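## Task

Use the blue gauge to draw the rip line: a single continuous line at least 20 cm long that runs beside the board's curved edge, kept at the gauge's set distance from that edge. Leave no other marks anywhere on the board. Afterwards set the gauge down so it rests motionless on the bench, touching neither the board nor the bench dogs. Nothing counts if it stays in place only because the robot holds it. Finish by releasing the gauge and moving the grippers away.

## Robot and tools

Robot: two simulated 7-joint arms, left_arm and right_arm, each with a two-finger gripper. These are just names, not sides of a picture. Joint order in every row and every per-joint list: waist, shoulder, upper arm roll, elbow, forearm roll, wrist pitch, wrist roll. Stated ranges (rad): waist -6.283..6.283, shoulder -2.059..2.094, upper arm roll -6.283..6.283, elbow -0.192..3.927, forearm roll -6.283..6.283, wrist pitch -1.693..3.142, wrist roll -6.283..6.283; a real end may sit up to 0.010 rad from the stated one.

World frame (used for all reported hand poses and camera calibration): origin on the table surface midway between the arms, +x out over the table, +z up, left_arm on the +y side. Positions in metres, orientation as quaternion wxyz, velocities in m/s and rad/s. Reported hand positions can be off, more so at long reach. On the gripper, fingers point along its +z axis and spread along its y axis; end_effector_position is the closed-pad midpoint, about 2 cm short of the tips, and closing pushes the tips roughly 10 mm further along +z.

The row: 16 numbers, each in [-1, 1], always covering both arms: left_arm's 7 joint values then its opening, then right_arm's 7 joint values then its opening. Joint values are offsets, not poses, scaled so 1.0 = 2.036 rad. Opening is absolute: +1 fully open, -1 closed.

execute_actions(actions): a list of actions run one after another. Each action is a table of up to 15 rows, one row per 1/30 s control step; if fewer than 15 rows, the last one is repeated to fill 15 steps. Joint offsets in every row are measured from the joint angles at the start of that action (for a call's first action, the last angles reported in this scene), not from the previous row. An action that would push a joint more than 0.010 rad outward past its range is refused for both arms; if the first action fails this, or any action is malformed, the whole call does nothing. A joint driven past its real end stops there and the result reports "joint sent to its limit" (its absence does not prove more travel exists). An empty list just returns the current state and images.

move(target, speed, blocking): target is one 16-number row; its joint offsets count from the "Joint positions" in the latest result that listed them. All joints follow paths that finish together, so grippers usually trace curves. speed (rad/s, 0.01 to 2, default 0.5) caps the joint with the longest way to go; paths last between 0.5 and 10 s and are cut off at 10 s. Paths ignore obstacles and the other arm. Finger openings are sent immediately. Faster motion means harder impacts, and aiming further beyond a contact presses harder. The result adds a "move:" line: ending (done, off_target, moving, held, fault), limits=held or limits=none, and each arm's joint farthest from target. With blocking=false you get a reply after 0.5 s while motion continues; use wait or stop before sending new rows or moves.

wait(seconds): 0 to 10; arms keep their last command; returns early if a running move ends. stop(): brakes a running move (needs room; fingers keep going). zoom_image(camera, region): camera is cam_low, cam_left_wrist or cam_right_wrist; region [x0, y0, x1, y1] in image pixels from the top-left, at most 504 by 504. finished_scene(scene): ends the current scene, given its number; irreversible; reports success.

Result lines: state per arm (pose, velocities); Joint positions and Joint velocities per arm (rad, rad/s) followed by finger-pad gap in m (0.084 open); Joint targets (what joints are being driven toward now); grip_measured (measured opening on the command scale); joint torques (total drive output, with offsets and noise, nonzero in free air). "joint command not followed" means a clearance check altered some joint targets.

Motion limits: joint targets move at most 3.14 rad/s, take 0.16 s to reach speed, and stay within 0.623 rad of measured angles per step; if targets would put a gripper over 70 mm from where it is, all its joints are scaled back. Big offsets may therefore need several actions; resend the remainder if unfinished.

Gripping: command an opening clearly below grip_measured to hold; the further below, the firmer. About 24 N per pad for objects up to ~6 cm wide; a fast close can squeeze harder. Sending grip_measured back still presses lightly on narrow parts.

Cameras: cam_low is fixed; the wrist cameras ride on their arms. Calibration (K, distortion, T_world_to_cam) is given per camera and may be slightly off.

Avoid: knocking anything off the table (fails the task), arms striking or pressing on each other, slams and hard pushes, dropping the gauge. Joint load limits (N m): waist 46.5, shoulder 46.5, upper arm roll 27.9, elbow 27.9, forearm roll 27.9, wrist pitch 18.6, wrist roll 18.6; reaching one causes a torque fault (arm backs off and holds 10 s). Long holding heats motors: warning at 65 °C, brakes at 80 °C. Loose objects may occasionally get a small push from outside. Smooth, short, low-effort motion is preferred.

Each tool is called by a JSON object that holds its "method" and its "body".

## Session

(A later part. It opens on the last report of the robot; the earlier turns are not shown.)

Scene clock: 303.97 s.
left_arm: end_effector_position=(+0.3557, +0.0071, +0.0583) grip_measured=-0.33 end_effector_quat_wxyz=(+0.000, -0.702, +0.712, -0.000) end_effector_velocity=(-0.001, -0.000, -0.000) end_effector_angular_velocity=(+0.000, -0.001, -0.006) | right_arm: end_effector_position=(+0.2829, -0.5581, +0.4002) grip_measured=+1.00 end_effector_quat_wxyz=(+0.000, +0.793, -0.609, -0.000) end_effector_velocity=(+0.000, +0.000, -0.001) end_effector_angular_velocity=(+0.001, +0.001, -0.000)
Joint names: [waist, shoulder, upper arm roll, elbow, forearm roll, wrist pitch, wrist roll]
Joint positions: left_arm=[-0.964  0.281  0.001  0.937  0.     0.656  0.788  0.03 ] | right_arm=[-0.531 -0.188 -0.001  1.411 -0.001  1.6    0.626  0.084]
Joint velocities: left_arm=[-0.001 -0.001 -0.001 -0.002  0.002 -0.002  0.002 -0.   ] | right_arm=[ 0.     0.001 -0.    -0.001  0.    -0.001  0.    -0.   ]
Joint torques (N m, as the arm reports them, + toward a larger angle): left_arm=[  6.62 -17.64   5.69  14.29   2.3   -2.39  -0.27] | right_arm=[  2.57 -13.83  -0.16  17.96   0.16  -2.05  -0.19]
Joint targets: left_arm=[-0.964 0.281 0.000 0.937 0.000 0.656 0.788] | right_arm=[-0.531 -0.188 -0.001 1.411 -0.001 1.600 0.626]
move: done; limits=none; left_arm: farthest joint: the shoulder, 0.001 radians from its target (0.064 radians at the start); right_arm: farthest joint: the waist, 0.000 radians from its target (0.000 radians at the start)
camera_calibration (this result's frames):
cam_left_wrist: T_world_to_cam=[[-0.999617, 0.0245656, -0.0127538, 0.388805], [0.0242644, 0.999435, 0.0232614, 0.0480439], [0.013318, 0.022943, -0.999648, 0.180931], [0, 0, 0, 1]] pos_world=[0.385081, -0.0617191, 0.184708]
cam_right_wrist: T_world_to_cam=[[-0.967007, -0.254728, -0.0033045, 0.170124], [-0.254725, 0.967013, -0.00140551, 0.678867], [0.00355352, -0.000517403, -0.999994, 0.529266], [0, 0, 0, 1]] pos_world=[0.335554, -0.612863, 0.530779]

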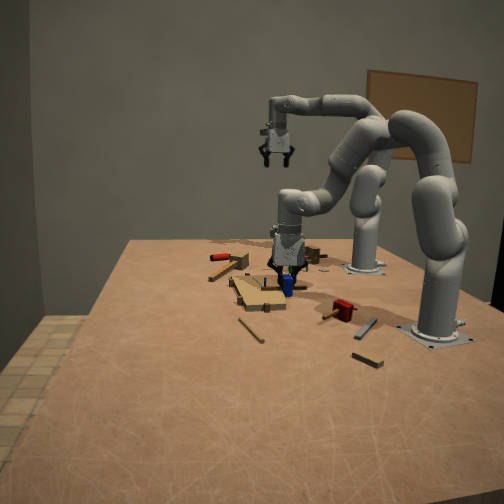

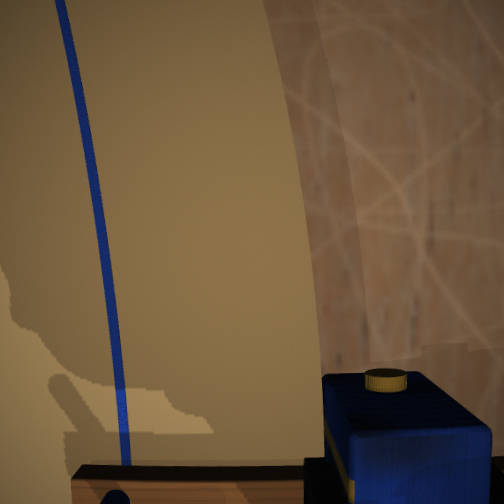

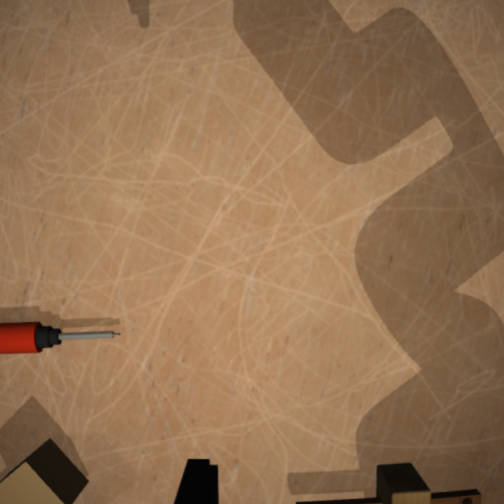

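{"method": "move", "body": {"target": [0.0247,-0.0281,0,-0.0415,0,-0.0134,0.0493,-1,0,0,0,0,0,0,0,1], "speed": 0.075}}

Scene clock: 308.17 s.
left_arm: end_effector_position=(+0.3567, +0.0391, +0.0582) grip_measured=-0.33 end_effector_quat_wxyz=(+0.000, -0.684, +0.729, -0.000) end_effector_velocity=(+0.000, +0.000, +0.000) end_effector_angular_velocity=(-0.000, -0.001, -0.002) | right_arm: end_effector_position=(+0.2829, -0.5581, +0.4002) grip_measured=+1.00 end_effector_quat_wxyz=(+0.000, +0.793, -0.609, -0.000) end_effector_velocity=(-0.000, +0.000, +0.000) end_effector_angular_velocity=(-0.000, +0.001, +0.001)
Joint names: [waist, shoulder, upper arm roll, elbow, forearm roll, wrist pitch, wrist roll]
Joint positions: left_arm=[-0.913  0.224  0.001  0.853  0.     0.628  0.888  0.03 ] | right_arm=[-0.531 -0.188 -0.001  1.411 -0.001  1.6    0.626  0.084]
Joint velocities: left_arm=[ 0.    -0.001  0.    -0.001  0.001 -0.001  0.002 -0.   ] | right_arm=[ 0.001 -0.001 -0.     0.001 -0.001  0.001 -0.     0.   ]
Joint torques (N m, as the arm reports them, + toward a larger angle): left_arm=[  5.34 -16.38   4.9   14.19   2.1   -2.33  -0.08] | right_arm=[  2.59 -13.91  -0.17  18.14   0.3   -2.04  -0.16]
Joint targets: left_arm=[-0.913 0.224 0.001 0.852 0.000 0.628 0.889] | right_arm=[-0.531 -0.188 -0.001 1.411 -0.001 1.600 0.626]
move: done; limits=none; left_arm: farthest joint: the waist, 0.000 radians from its target (0.050 radians at the start); right_arm: farthest joint: the waist, 0.000 radians from its target (0.000 radians at the start)
camera_calibration (this result's frames):
cam_left_wrist: T_world_to_cam=[[-0.997159, 0.0742087, -0.0129142, 0.38621], [0.0738954, 0.996995, 0.0232436, -0.00155231], [0.0146002, 0.0222232, -0.999646, 0.179592], [0, 0, 0, 1]] pos_world=[0.382606, -0.0311036, 0.184552]
cam_right_wrist: T_world_to_cam=[[-0.967007, -0.254728, -0.00330455, 0.170124], [-0.254725, 0.967013, -0.00140554, 0.678867], [0.00355357, -0.000517413, -0.999994, 0.529266], [0, 0, 0, 1]] pos_world=[0.335554, -0.612863, 0.530779]

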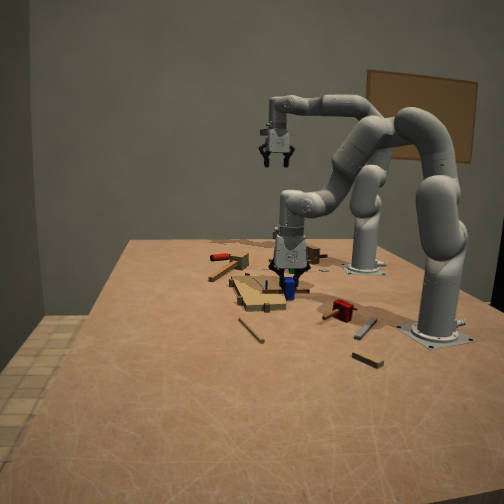

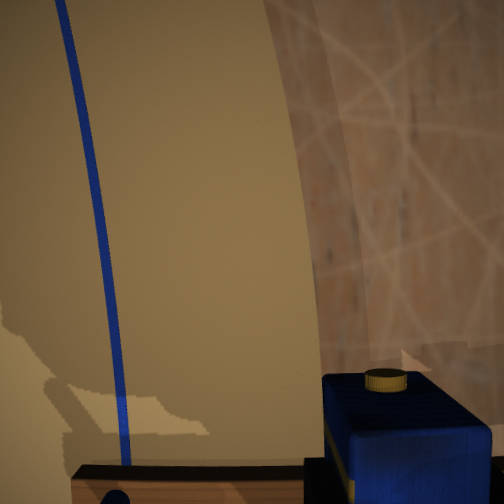

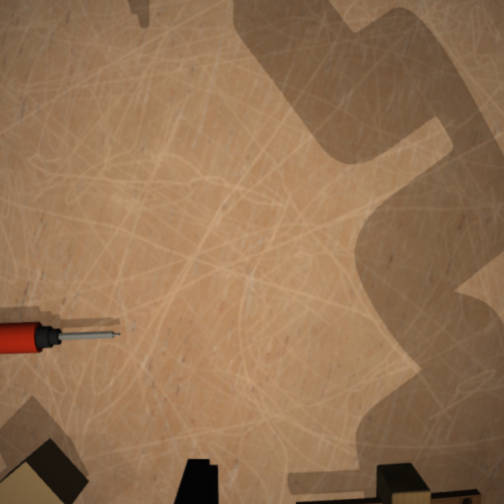

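{"method": "move", "body": {"target": [0.0287,-0.0247,0,-0.0353,0,-0.0106,0.0533,-1,0,0,0,0,0,0,0,1], "speed": 0.08}}

{"method": "move", "body": {"target": [0.024,-0.016,0,-0.0222,0,-0.0062,0.0424,-1,0,0,0,0,0,0,0,1], "speed": 0.08}}

Scene clock: 313.17 s.
left_arm: end_effector_position=(+0.3595, +0.0712, +0.0580) grip_measured=-0.33 end_effector_quat_wxyz=(+0.000, -0.666, +0.746, -0.000) end_effector_velocity=(-0.000, +0.001, -0.000) end_effector_angular_velocity=(-0.000, +0.000, -0.001) | right_arm: end_effector_position=(+0.2829, -0.5581, +0.4002) grip_measured=+1.00 end_effector_quat_wxyz=(+0.000, +0.793, -0.609, -0.000) end_effector_velocity=(+0.000, +0.000, -0.000) end_effector_angular_velocity=(-0.000, -0.000, +0.000)
Joint names: [waist, shoulder, upper arm roll, elbow, forearm roll, wrist pitch, wrist roll]
Joint positions: left_arm=[-0.855  0.174  0.001  0.781  0.     0.607  0.997  0.03 ] | right_arm=[-0.531 -0.188 -0.001  1.411 -0.001  1.6    0.626  0.084]
Joint velocities: left_arm=[ 0.001 -0.001 -0.    -0.001 -0.001 -0.     0.002 -0.   ] | right_arm=[ 0.    -0.     0.    -0.001 -0.    -0.001  0.    -0.   ]
Joint torques (N m, as the arm reports them, + toward a larger angle): left_arm=[  7.06 -14.83   6.33  14.59   2.25  -2.83  -0.48] | right_arm=[  2.28 -13.82  -0.22  17.85   0.27  -2.07  -0.16]
Joint targets: left_arm=[-0.855 0.174 0.001 0.781 0.000 0.607 0.997] | right_arm=[-0.531 -0.188 -0.001 1.411 -0.001 1.600 0.626]
move: done; limits=none; left_arm: farthest joint: the waist, 0.000 radians from its target (0.059 radians at the start); right_arm: farthest joint: the waist, 0.000 radians from its target (0.000 radians at the start)
camera_calibration (this result's frames):
cam_left_wrist: T_world_to_cam=[[-0.992209, 0.123912, -0.0128927, 0.381376], [0.123591, 0.99206, 0.023298, -0.0513054], [0.0156772, 0.0215231, -0.999645, 0.178341], [0, 0, 0, 1]] pos_world=[0.38195, -0.000197555, 0.18439]
cam_right_wrist: T_world_to_cam=[[-0.967007, -0.254728, -0.00330459, 0.170124], [-0.254725, 0.967013, -0.00140564, 0.678867], [0.00355364, -0.000517502, -0.999994, 0.529266], [0, 0, 0, 1]] pos_world=[0.335554, -0.612863, 0.530779]

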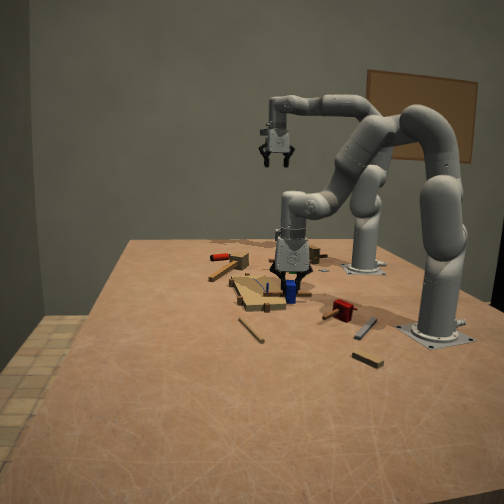

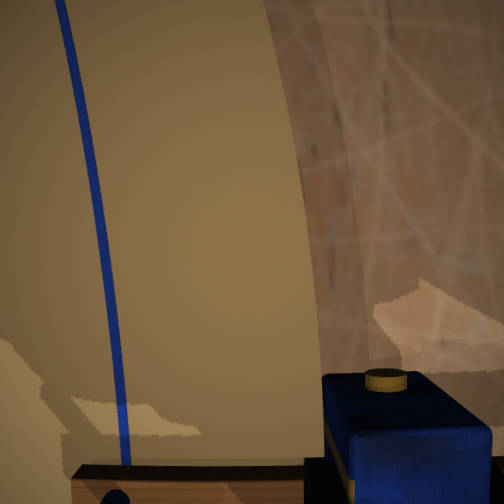

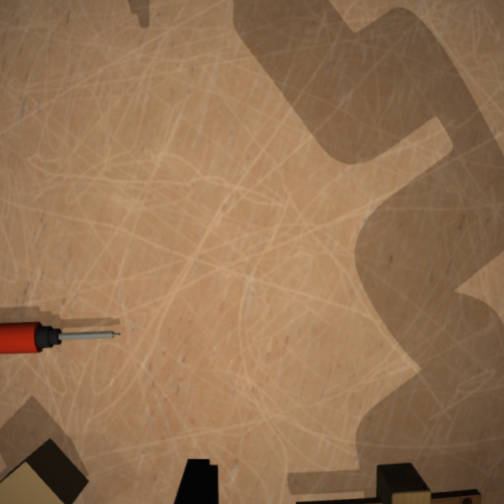

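Scene clock: 314.63 s.
left_arm: end_effector_position=(+0.3628, +0.0952, +0.0579) grip_measured=-0.33 end_effector_quat_wxyz=(+0.000, -0.652, +0.759, -0.000) end_effector_velocity=(+0.000, +0.000, +0.000) end_effector_angular_velocity=(-0.000, +0.000, -0.001) | right_arm: end_effector_position=(+0.2829, -0.5581, +0.4002) grip_measured=+1.00 end_effector_quat_wxyz=(+0.000, +0.793, -0.609, -0.000) end_effector_velocity=(-0.000, -0.000, +0.000) end_effector_angular_velocity=(-0.001, -0.001, -0.001)
Joint names: [waist, shoulder, upper arm roll, elbow, forearm roll, wrist pitch, wrist roll]
Joint positions: left_arm=[-0.806  0.141  0.001  0.736  0.     0.594  1.083  0.03 ] | right_arm=[-0.531 -0.188 -0.001  1.411 -0.001  1.6    0.626  0.084]
Joint velocities: left_arm=[ 0.002 -0.001 -0.001 -0.    -0.     0.     0.002 -0.   ] | right_arm=[-0.001 -0.001 -0.     0.001  0.    -0.    -0.    -0.   ]
Joint torques (N m, as the arm reports them, + toward a larger angle): left_arm=[  9.64 -13.12   7.81  14.87   2.87  -3.63  -0.36] | right_arm=[  2.66 -13.93  -0.27  18.06   0.17  -2.08  -0.23]
Joint targets: left_arm=[-0.806 0.141 0.001 0.736 0.000 0.594 1.083] | right_arm=[-0.531 -0.188 -0.001 1.411 -0.001 1.600 0.626]
move: done; limits=none; left_arm: farthest joint: the waist, 0.000 radians from its target (0.049 radians at the start); right_arm: farthest joint: the waist, 0.000 radians from its target (0.000 radians at the start)
camera_calibration (this result's frames):
cam_left_wrist: T_world_to_cam=[[-0.986853, 0.161118, -0.012735, 0.376169], [0.160794, 0.986711, 0.0233663, -0.0885186], [0.0163305, 0.0210114, -0.999646, 0.177489], [0, 0, 0, 1]] pos_world=[0.382558, 0.0230054, 0.184285]
cam_right_wrist: T_world_to_cam=[[-0.967007, -0.254728, -0.00330472, 0.170124], [-0.254725, 0.967012, -0.00140593, 0.678867], [0.00355384, -0.000517754, -0.999994, 0.529266], [0, 0, 0, 1]] pos_world=[0.335554, -0.612863, 0.530779]

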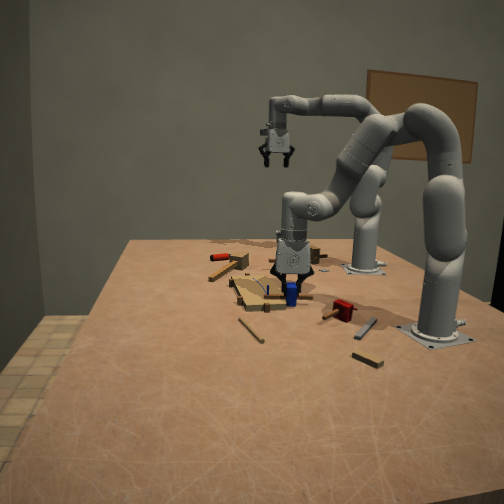

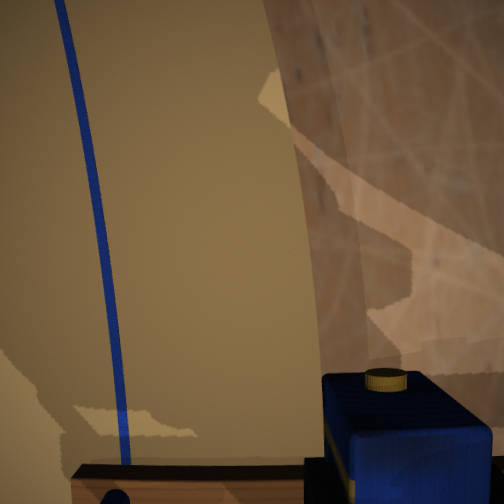

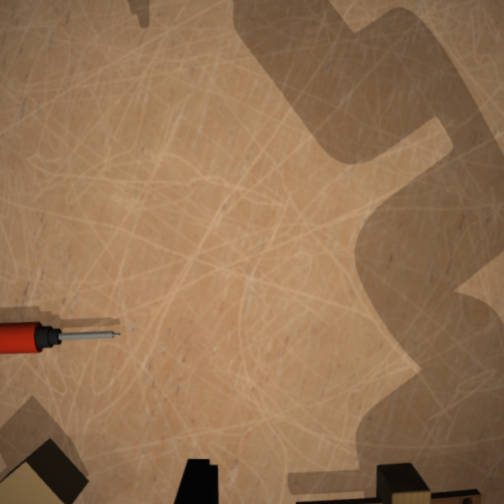

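{"method": "move", "body": {"target": [-0.002,-0.031,0,0.005,0,0.036,0,-1,0,0,0,0,0,0,0,1], "speed": 0.1}}

{"method": "move", "body": {"target": [-0.25,0,0,0,0,0,0,-1,0,0,0,0,0,0,0,1], "speed": 0.6}}

{"method": "move", "body": {"target": [0,0.0405,0,-0.0066,0,-0.0471,0,-1,0,0,0,0,0,0,0,1], "speed": 0.12}}

Scene clock: 322.50 s.
left_arm: end_effector_position=(+0.3609, +0.0945, +0.0825) grip_measured=-0.33 end_effector_quat_wxyz=(+0.000, -0.650, +0.760, -0.000) end_effector_velocity=(-0.000, -0.000, +0.001) end_effector_angular_velocity=(+0.001, -0.001, -0.003) | right_arm: end_effector_position=(+0.2829, -0.5581, +0.4002) grip_measured=+1.00 end_effector_quat_wxyz=(+0.000, +0.793, -0.609, -0.000) end_effector_velocity=(-0.000, +0.000, +0.000) end_effector_angular_velocity=(-0.001, -0.001, -0.000)
Joint names: [waist, shoulder, upper arm roll, elbow, forearm roll, wrist pitch, wrist roll]
Joint positions: left_arm=[-0.81   0.078  0.001  0.746  0.     0.667  1.083  0.03 ] | right_arm=[-0.531 -0.188 -0.001  1.411 -0.001  1.6    0.626  0.084]
Joint velocities: left_arm=[-0.001 -0.001 -0.     0.001  0.002  0.002  0.    -0.   ] | right_arm=[ 0.    -0.001  0.    -0.001  0.    -0.001  0.     0.   ]
Joint torques (N m, as the arm reports them, + toward a larger angle): left_arm=[ -0.09 -14.7    0.39  13.97   0.69  -1.73  -0.09] | right_arm=[  2.38 -13.84  -0.23  17.97   0.24  -1.96  -0.22]
Joint targets: left_arm=[-0.810 0.078 0.001 0.746 0.000 0.667 1.083] | right_arm=[-0.531 -0.188 -0.001 1.411 -0.001 1.600 0.626]
move: done; limits=none; left_arm: farthest joint: the waist, 0.000 radians from its target (0.004 radians at the start); right_arm: farthest joint: the waist, 0.000 radians from its target (0.000 radians at the start)
camera_calibration (this result's frames):
cam_left_wrist: T_world_to_cam=[[-0.98621, 0.165011, -0.0127146, 0.374131], [0.164686, 0.98607, 0.0233492, -0.089449], [0.0163904, 0.0209332, -0.999647, 0.202156], [0, 0, 0, 1]] pos_world=[0.380389, 0.0222357, 0.208931]
cam_right_wrist: T_world_to_cam=[[-0.967007, -0.254728, -0.0033047, 0.170124], [-0.254725, 0.967012, -0.00140568, 0.678867], [0.00355375, -0.00051751, -0.999994, 0.529266], [0, 0, 0, 1]] pos_world=[0.335554, -0.612863, 0.530779]

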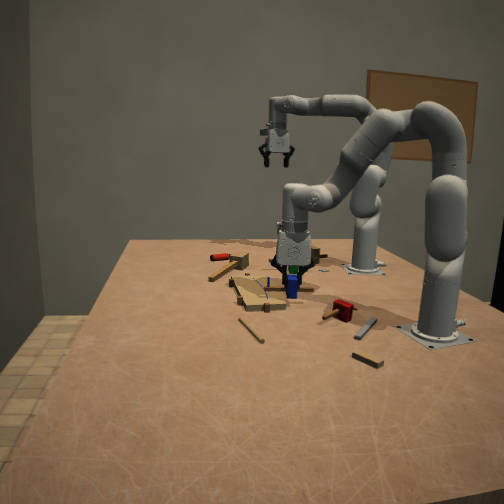

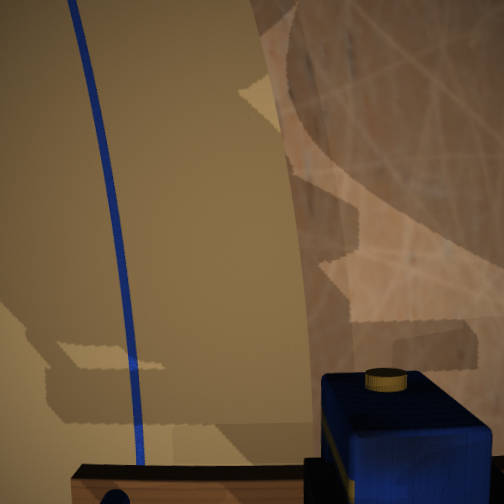

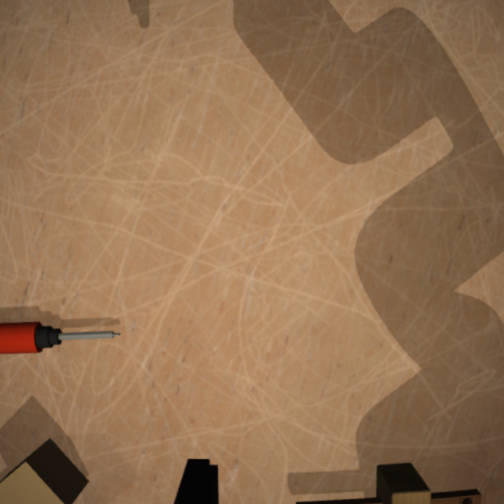

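Scene clock: 324.00 s.
left_arm: end_effector_position=(+0.1943, -0.0385, +0.0825) grip_measured=-0.33 end_effector_quat_wxyz=(+0.000, -0.438, +0.899, -0.000) end_effector_velocity=(-0.002, -0.001, +0.000) end_effector_angular_velocity=(-0.001, +0.000, -0.007) | right_arm: end_effector_position=(+0.2829, -0.5581, +0.4002) grip_measured=+1.00 end_effector_quat_wxyz=(+0.000, +0.793, -0.609, -0.000) end_effector_velocity=(-0.000, -0.001, +0.000) end_effector_angular_velocity=(-0.000, -0.002, -0.002)
Joint names: [waist, shoulder, upper arm roll, elbow, forearm roll, wrist pitch, wrist roll]
Joint positions: left_arm=[-1.319  0.078  0.001  0.746  0.     0.667  1.083  0.03 ] | right_arm=[-0.531 -0.188 -0.001  1.411 -0.001  1.6    0.626  0.084]
Joint velocities: left_arm=[-0.005  0.    -0.001  0.    -0.    -0.     0.001  0.   ] | right_arm=[-0.002  0.    -0.     0.     0.001 -0.001 -0.    -0.   ]
Joint torques (N m, as the arm reports them, + toward a larger angle): left_arm=[  0.2  -14.72   0.58  14.08   0.8   -1.77  -0.2 ] | right_arm=[  2.5  -13.85  -0.2   17.86   0.24  -1.99  -0.09]
Joint targets: left_arm=[-1.319 0.078 0.001 0.746 0.000 0.667 1.083] | right_arm=[-0.531 -0.188 -0.001 1.411 -0.001 1.600 0.626]
move: done; limits=none; left_arm: farthest joint: the waist, 0.000 radians from its target (0.509 radians at the start); right_arm: farthest joint: the waist, 0.000 radians from its target (0.000 radians at the start)
camera_calibration (this result's frames):
cam_left_wrist: T_world_to_cam=[[-0.781394, 0.623908, -0.01271, 0.209622], [0.623556, 0.781429, 0.0233794, -0.0278818], [0.0245186, 0.0103431, -0.999646, 0.20568], [0, 0, 0, 1]] pos_world=[0.17614, -0.111124, 0.208923]
cam_right_wrist: T_world_to_cam=[[-0.967007, -0.254728, -0.00330465, 0.170124], [-0.254725, 0.967013, -0.00140556, 0.678867], [0.00355367, -0.000517414, -0.999994, 0.529266], [0, 0, 0, 1]] pos_world=[0.335554, -0.612863, 0.530779]

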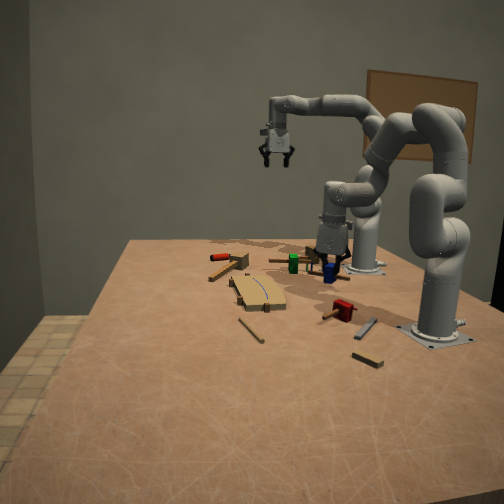

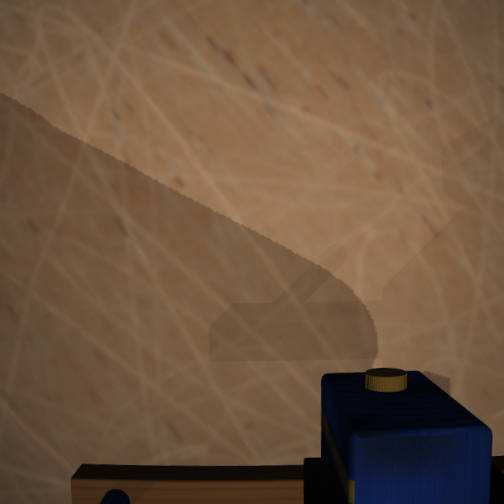

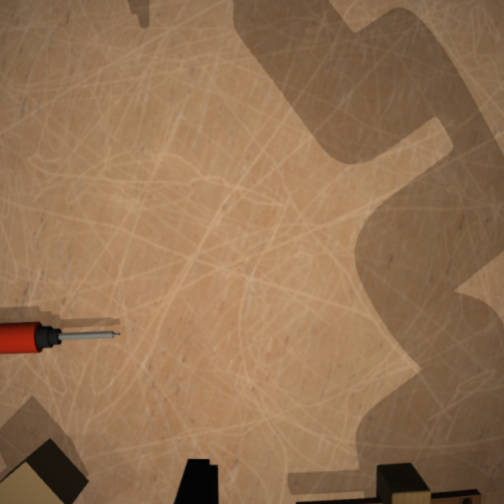

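Scene clock: 325.23 s.
left_arm: end_effector_position=(+0.1948, -0.0396, +0.0504) grip_measured=-0.33 end_effector_quat_wxyz=(+0.000, -0.438, +0.899, -0.000) end_effector_velocity=(+0.000, -0.000, -0.000) end_effector_angular_velocity=(-0.001, -0.001, -0.000) | right_arm: end_effector_position=(+0.2829, -0.5581, +0.4002) grip_measured=+1.00 end_effector_quat_wxyz=(+0.000, +0.793, -0.609, -0.000) end_effector_velocity=(-0.000, +0.000, -0.001) end_effector_angular_velocity=(+0.002, +0.003, -0.000)
Joint names: [waist, shoulder, upper arm roll, elbow, forearm roll, wrist pitch, wrist roll]
Joint positions: left_arm=[-1.319  0.16   0.001  0.733  0.     0.571  1.083  0.03 ] | right_arm=[-0.531 -0.188 -0.001  1.411 -0.001  1.6    0.626  0.084]
Joint velocities: left_arm=[-0.001  0.001  0.001  0.     0.    -0.002  0.     0.   ] | right_arm=[-0.001  0.     0.    -0.002  0.     0.001 -0.     0.   ]
Joint torques (N m, as the arm reports them, + toward a larger angle): left_arm=[ -0.03 -15.38   0.61  13.24   0.76  -1.66  -0.23] | right_arm=[  2.51 -13.76  -0.15  18.09   0.29  -2.1   -0.14]
Joint targets: left_arm=[-1.319 0.161 0.001 0.733 0.000 0.571 1.083] | right_arm=[-0.531 -0.188 -0.001 1.411 -0.001 1.600 0.626]
move: done; limits=none; left_arm: farthest joint: the waist, 0.000 radians from its target (0.000 radians at the start); right_arm: farthest joint: the waist, 0.000 radians from its target (0.000 radians at the start)
camera_calibration (this result's frames):
cam_left_wrist: T_world_to_cam=[[-0.781361, 0.623941, -0.0130929, 0.210283], [0.623588, 0.781407, 0.0232631, -0.0265897], [0.0247457, 0.0100123, -0.999644, 0.173533], [0, 0, 0, 1]] pos_world=[0.176594, -0.112165, 0.176843]
cam_right_wrist: T_world_to_cam=[[-0.967007, -0.254728, -0.00330473, 0.170124], [-0.254725, 0.967013, -0.00140569, 0.678867], [0.00355378, -0.000517517, -0.999994, 0.529266], [0, 0, 0, 1]] pos_world=[0.335554, -0.612863, 0.530779]

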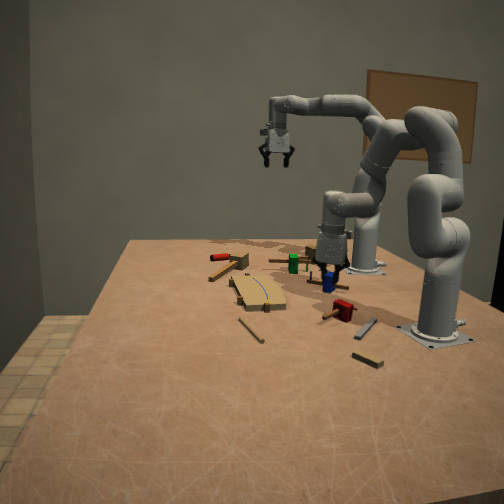

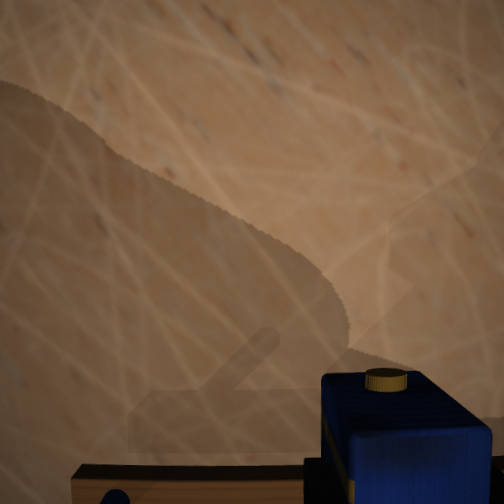

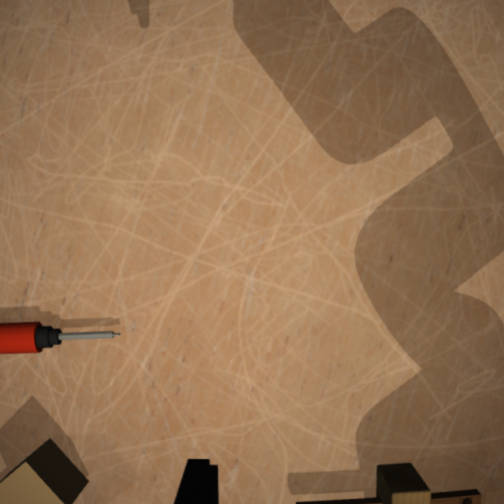

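{"method": "execute_actions", "body": {"actions": [[[0,0.002,0,-0.0003,0,-0.0023,0,-0.6,0,0,0,0,0,0,0,1]],[[0,0,0,0,0,0,0,0.3,0,0,0,0,0,0,0,1]]]}}

{"method": "move", "body": {"target": [0,-0.25,0,0.08,0,0.33,0,0.3,0,0,0,0,0,0,0,1], "speed": 0.8}}

{"method": "zoom_image", "body": {"camera": "cam_low", "region": [215, 240, 365, 330]}}

Scene clock: 331.07 s.
left_arm: end_effector_position=(+0.1950, -0.0401, +0.0495) grip_measured=+0.29 end_effector_quat_wxyz=(+0.000, -0.438, +0.899, -0.001) end_effector_velocity=(-0.001, -0.002, +0.002) end_effector_angular_velocity=(-0.003, -0.001, -0.002) | right_arm: end_effector_position=(+0.2829, -0.5581, +0.4002) grip_measured=+1.00 end_effector_quat_wxyz=(+0.000, +0.793, -0.609, -0.000) end_effector_velocity=(+0.000, -0.000, -0.001) end_effector_angular_velocity=(+0.000, +0.001, -0.000)
Joint names: [waist, shoulder, upper arm roll, elbow, forearm roll, wrist pitch, wrist roll]
Joint positions: left_arm=[-1.319  0.164  0.001  0.733  0.     0.567  1.083  0.056] | right_arm=[-0.531 -0.188 -0.001  1.411 -0.001  1.6    0.626  0.084]
Joint velocities: left_arm=[-0.001 -0.003 -0.002  0.001 -0.001  0.001 -0.     0.001] | right_arm=[-0.     0.001 -0.     0.    -0.    -0.    -0.    -0.   ]
Joint torques (N m, as the arm reports them, + toward a larger angle): left_arm=[ -0.28 -14.87   0.72  12.77   0.84  -1.7   -0.23] | right_arm=[  2.58 -13.88  -0.3   17.98   0.12  -1.98  -0.15]
Joint targets: left_arm=[-1.319 0.163 0.001 0.733 0.000 0.567 1.083] | right_arm=[-0.531 -0.188 -0.001 1.411 -0.001 1.600 0.626]
camera_calibration (this result's frames):
cam_left_wrist: T_world_to_cam=[[-0.781366, 0.623908, -0.0143546, 0.210781], [0.623559, 0.781449, 0.0226131, -0.0263247], [0.0253259, 0.00871816, -0.999641, 0.172434], [0, 0, 0, 1]] pos_world=[0.176745, -0.11244, 0.175993]
cam_right_wrist: T_world_to_cam=[[-0.967007, -0.254728, -0.00330461, 0.170124], [-0.254725, 0.967013, -0.00140587, 0.678867], [0.00355372, -0.000517723, -0.999994, 0.529266], [0, 0, 0, 1]] pos_world=[0.335554, -0.612863, 0.530779]

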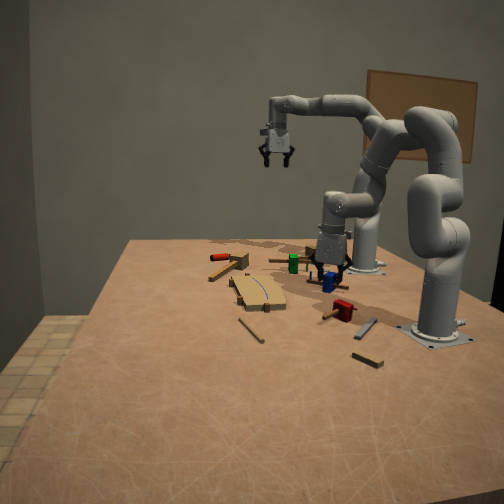

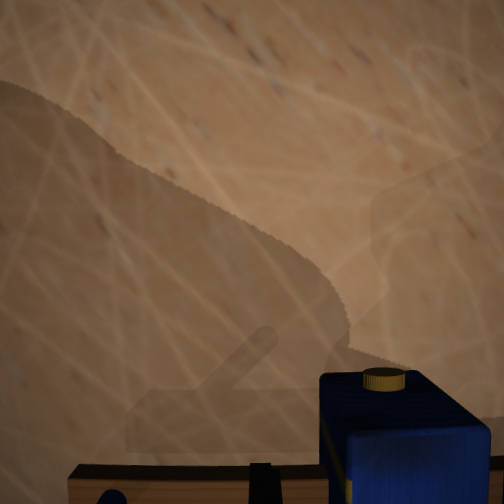

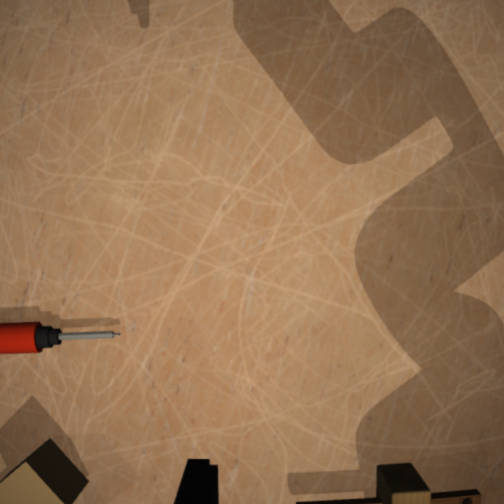

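Scene clock: 332.57 s.
left_arm: end_effector_position=(+0.1746, +0.0057, +0.2712) grip_measured=+0.29 end_effector_quat_wxyz=(-0.000, -0.438, +0.899, -0.001) end_effector_velocity=(-0.001, -0.001, +0.002) end_effector_angular_velocity=(-0.004, -0.002, -0.003) | right_arm: end_effector_position=(+0.2829, -0.5581, +0.4002) grip_measured=+1.00 end_effector_quat_wxyz=(+0.000, +0.793, -0.609, -0.000) end_effector_velocity=(-0.000, +0.000, -0.001) end_effector_angular_velocity=(+0.002, +0.002, -0.000)
Joint names: [waist, shoulder, upper arm roll, elbow, forearm roll, wrist pitch, wrist roll]
Joint positions: left_arm=[-1.319 -0.345  0.001  0.895  0.     1.239  1.083  0.056] | right_arm=[-0.531 -0.188 -0.001  1.411 -0.001  1.6    0.626  0.084]
Joint velocities: left_arm=[-0.001 -0.004 -0.     0.003 -0.     0.002  0.002 -0.   ] | right_arm=[-0.     0.001  0.    -0.001  0.001  0.001 -0.     0.   ]
Joint torques (N m, as the arm reports them, + toward a larger angle): left_arm=[-0.51 -8.98  0.62 16.41  0.77 -1.63 -0.07] | right_arm=[  2.55 -13.82  -0.22  17.95   0.07  -2.04  -0.18]
Joint targets: left_arm=[-1.319 -0.345 0.001 0.896 0.000 1.239 1.083] | right_arm=[-0.531 -0.188 -0.001 1.411 -0.001 1.600 0.626]
move: done; limits=none; left_arm: farthest joint: the elbow, 0.001 radians from its target (0.163 radians at the start); right_arm: farthest joint: the waist, 0.000 radians from its target (0.000 radians at the start)
camera_calibration (this result's frames):
cam_left_wrist: T_world_to_cam=[[-0.781448, 0.623828, -0.0133665, 0.169202], [0.623489, 0.781507, 0.0225658, -0.054328], [0.0245232, 0.00930014, -0.999656, 0.394282], [0, 0, 0, 1]] pos_world=[0.156426, -0.066762, 0.397633]
cam_right_wrist: T_world_to_cam=[[-0.967007, -0.254728, -0.00330475, 0.170124], [-0.254725, 0.967013, -0.00140586, 0.678867], [0.00355385, -0.000517675, -0.999994, 0.529266], [0, 0, 0, 1]] pos_world=[0.335554, -0.612863, 0.530779]

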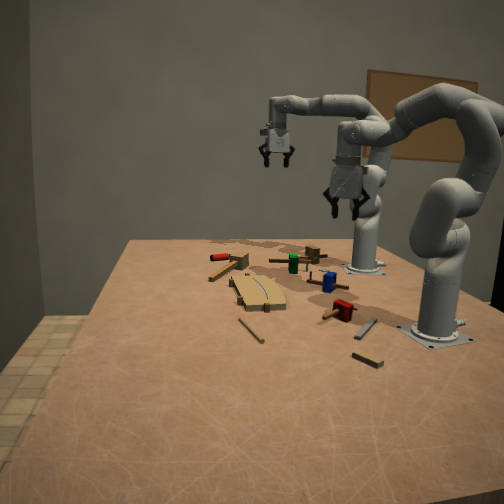

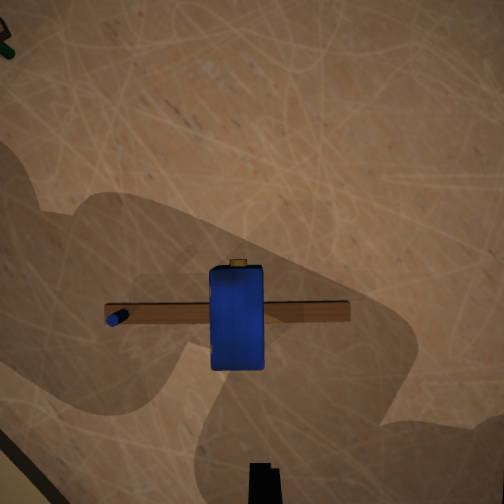

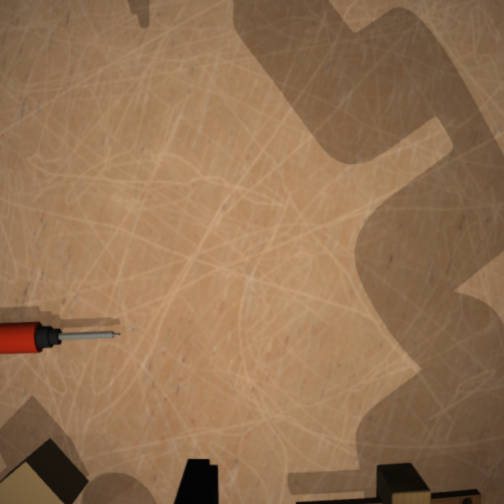

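Region (215, 240, 365, 330) of cam_low's 504x504 image, scaled by 3.360, with more detail than that image has; it fills the top 302 rows of this view, and the rest is white.

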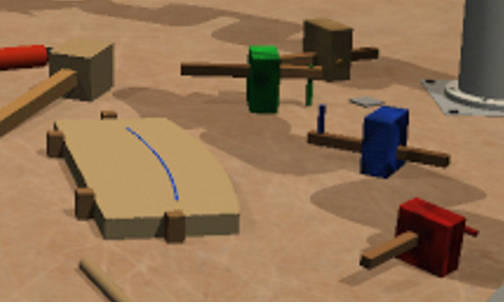

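{"method": "finished_scene", "body": {"scene": 1}}

The scene is finished: the task was done.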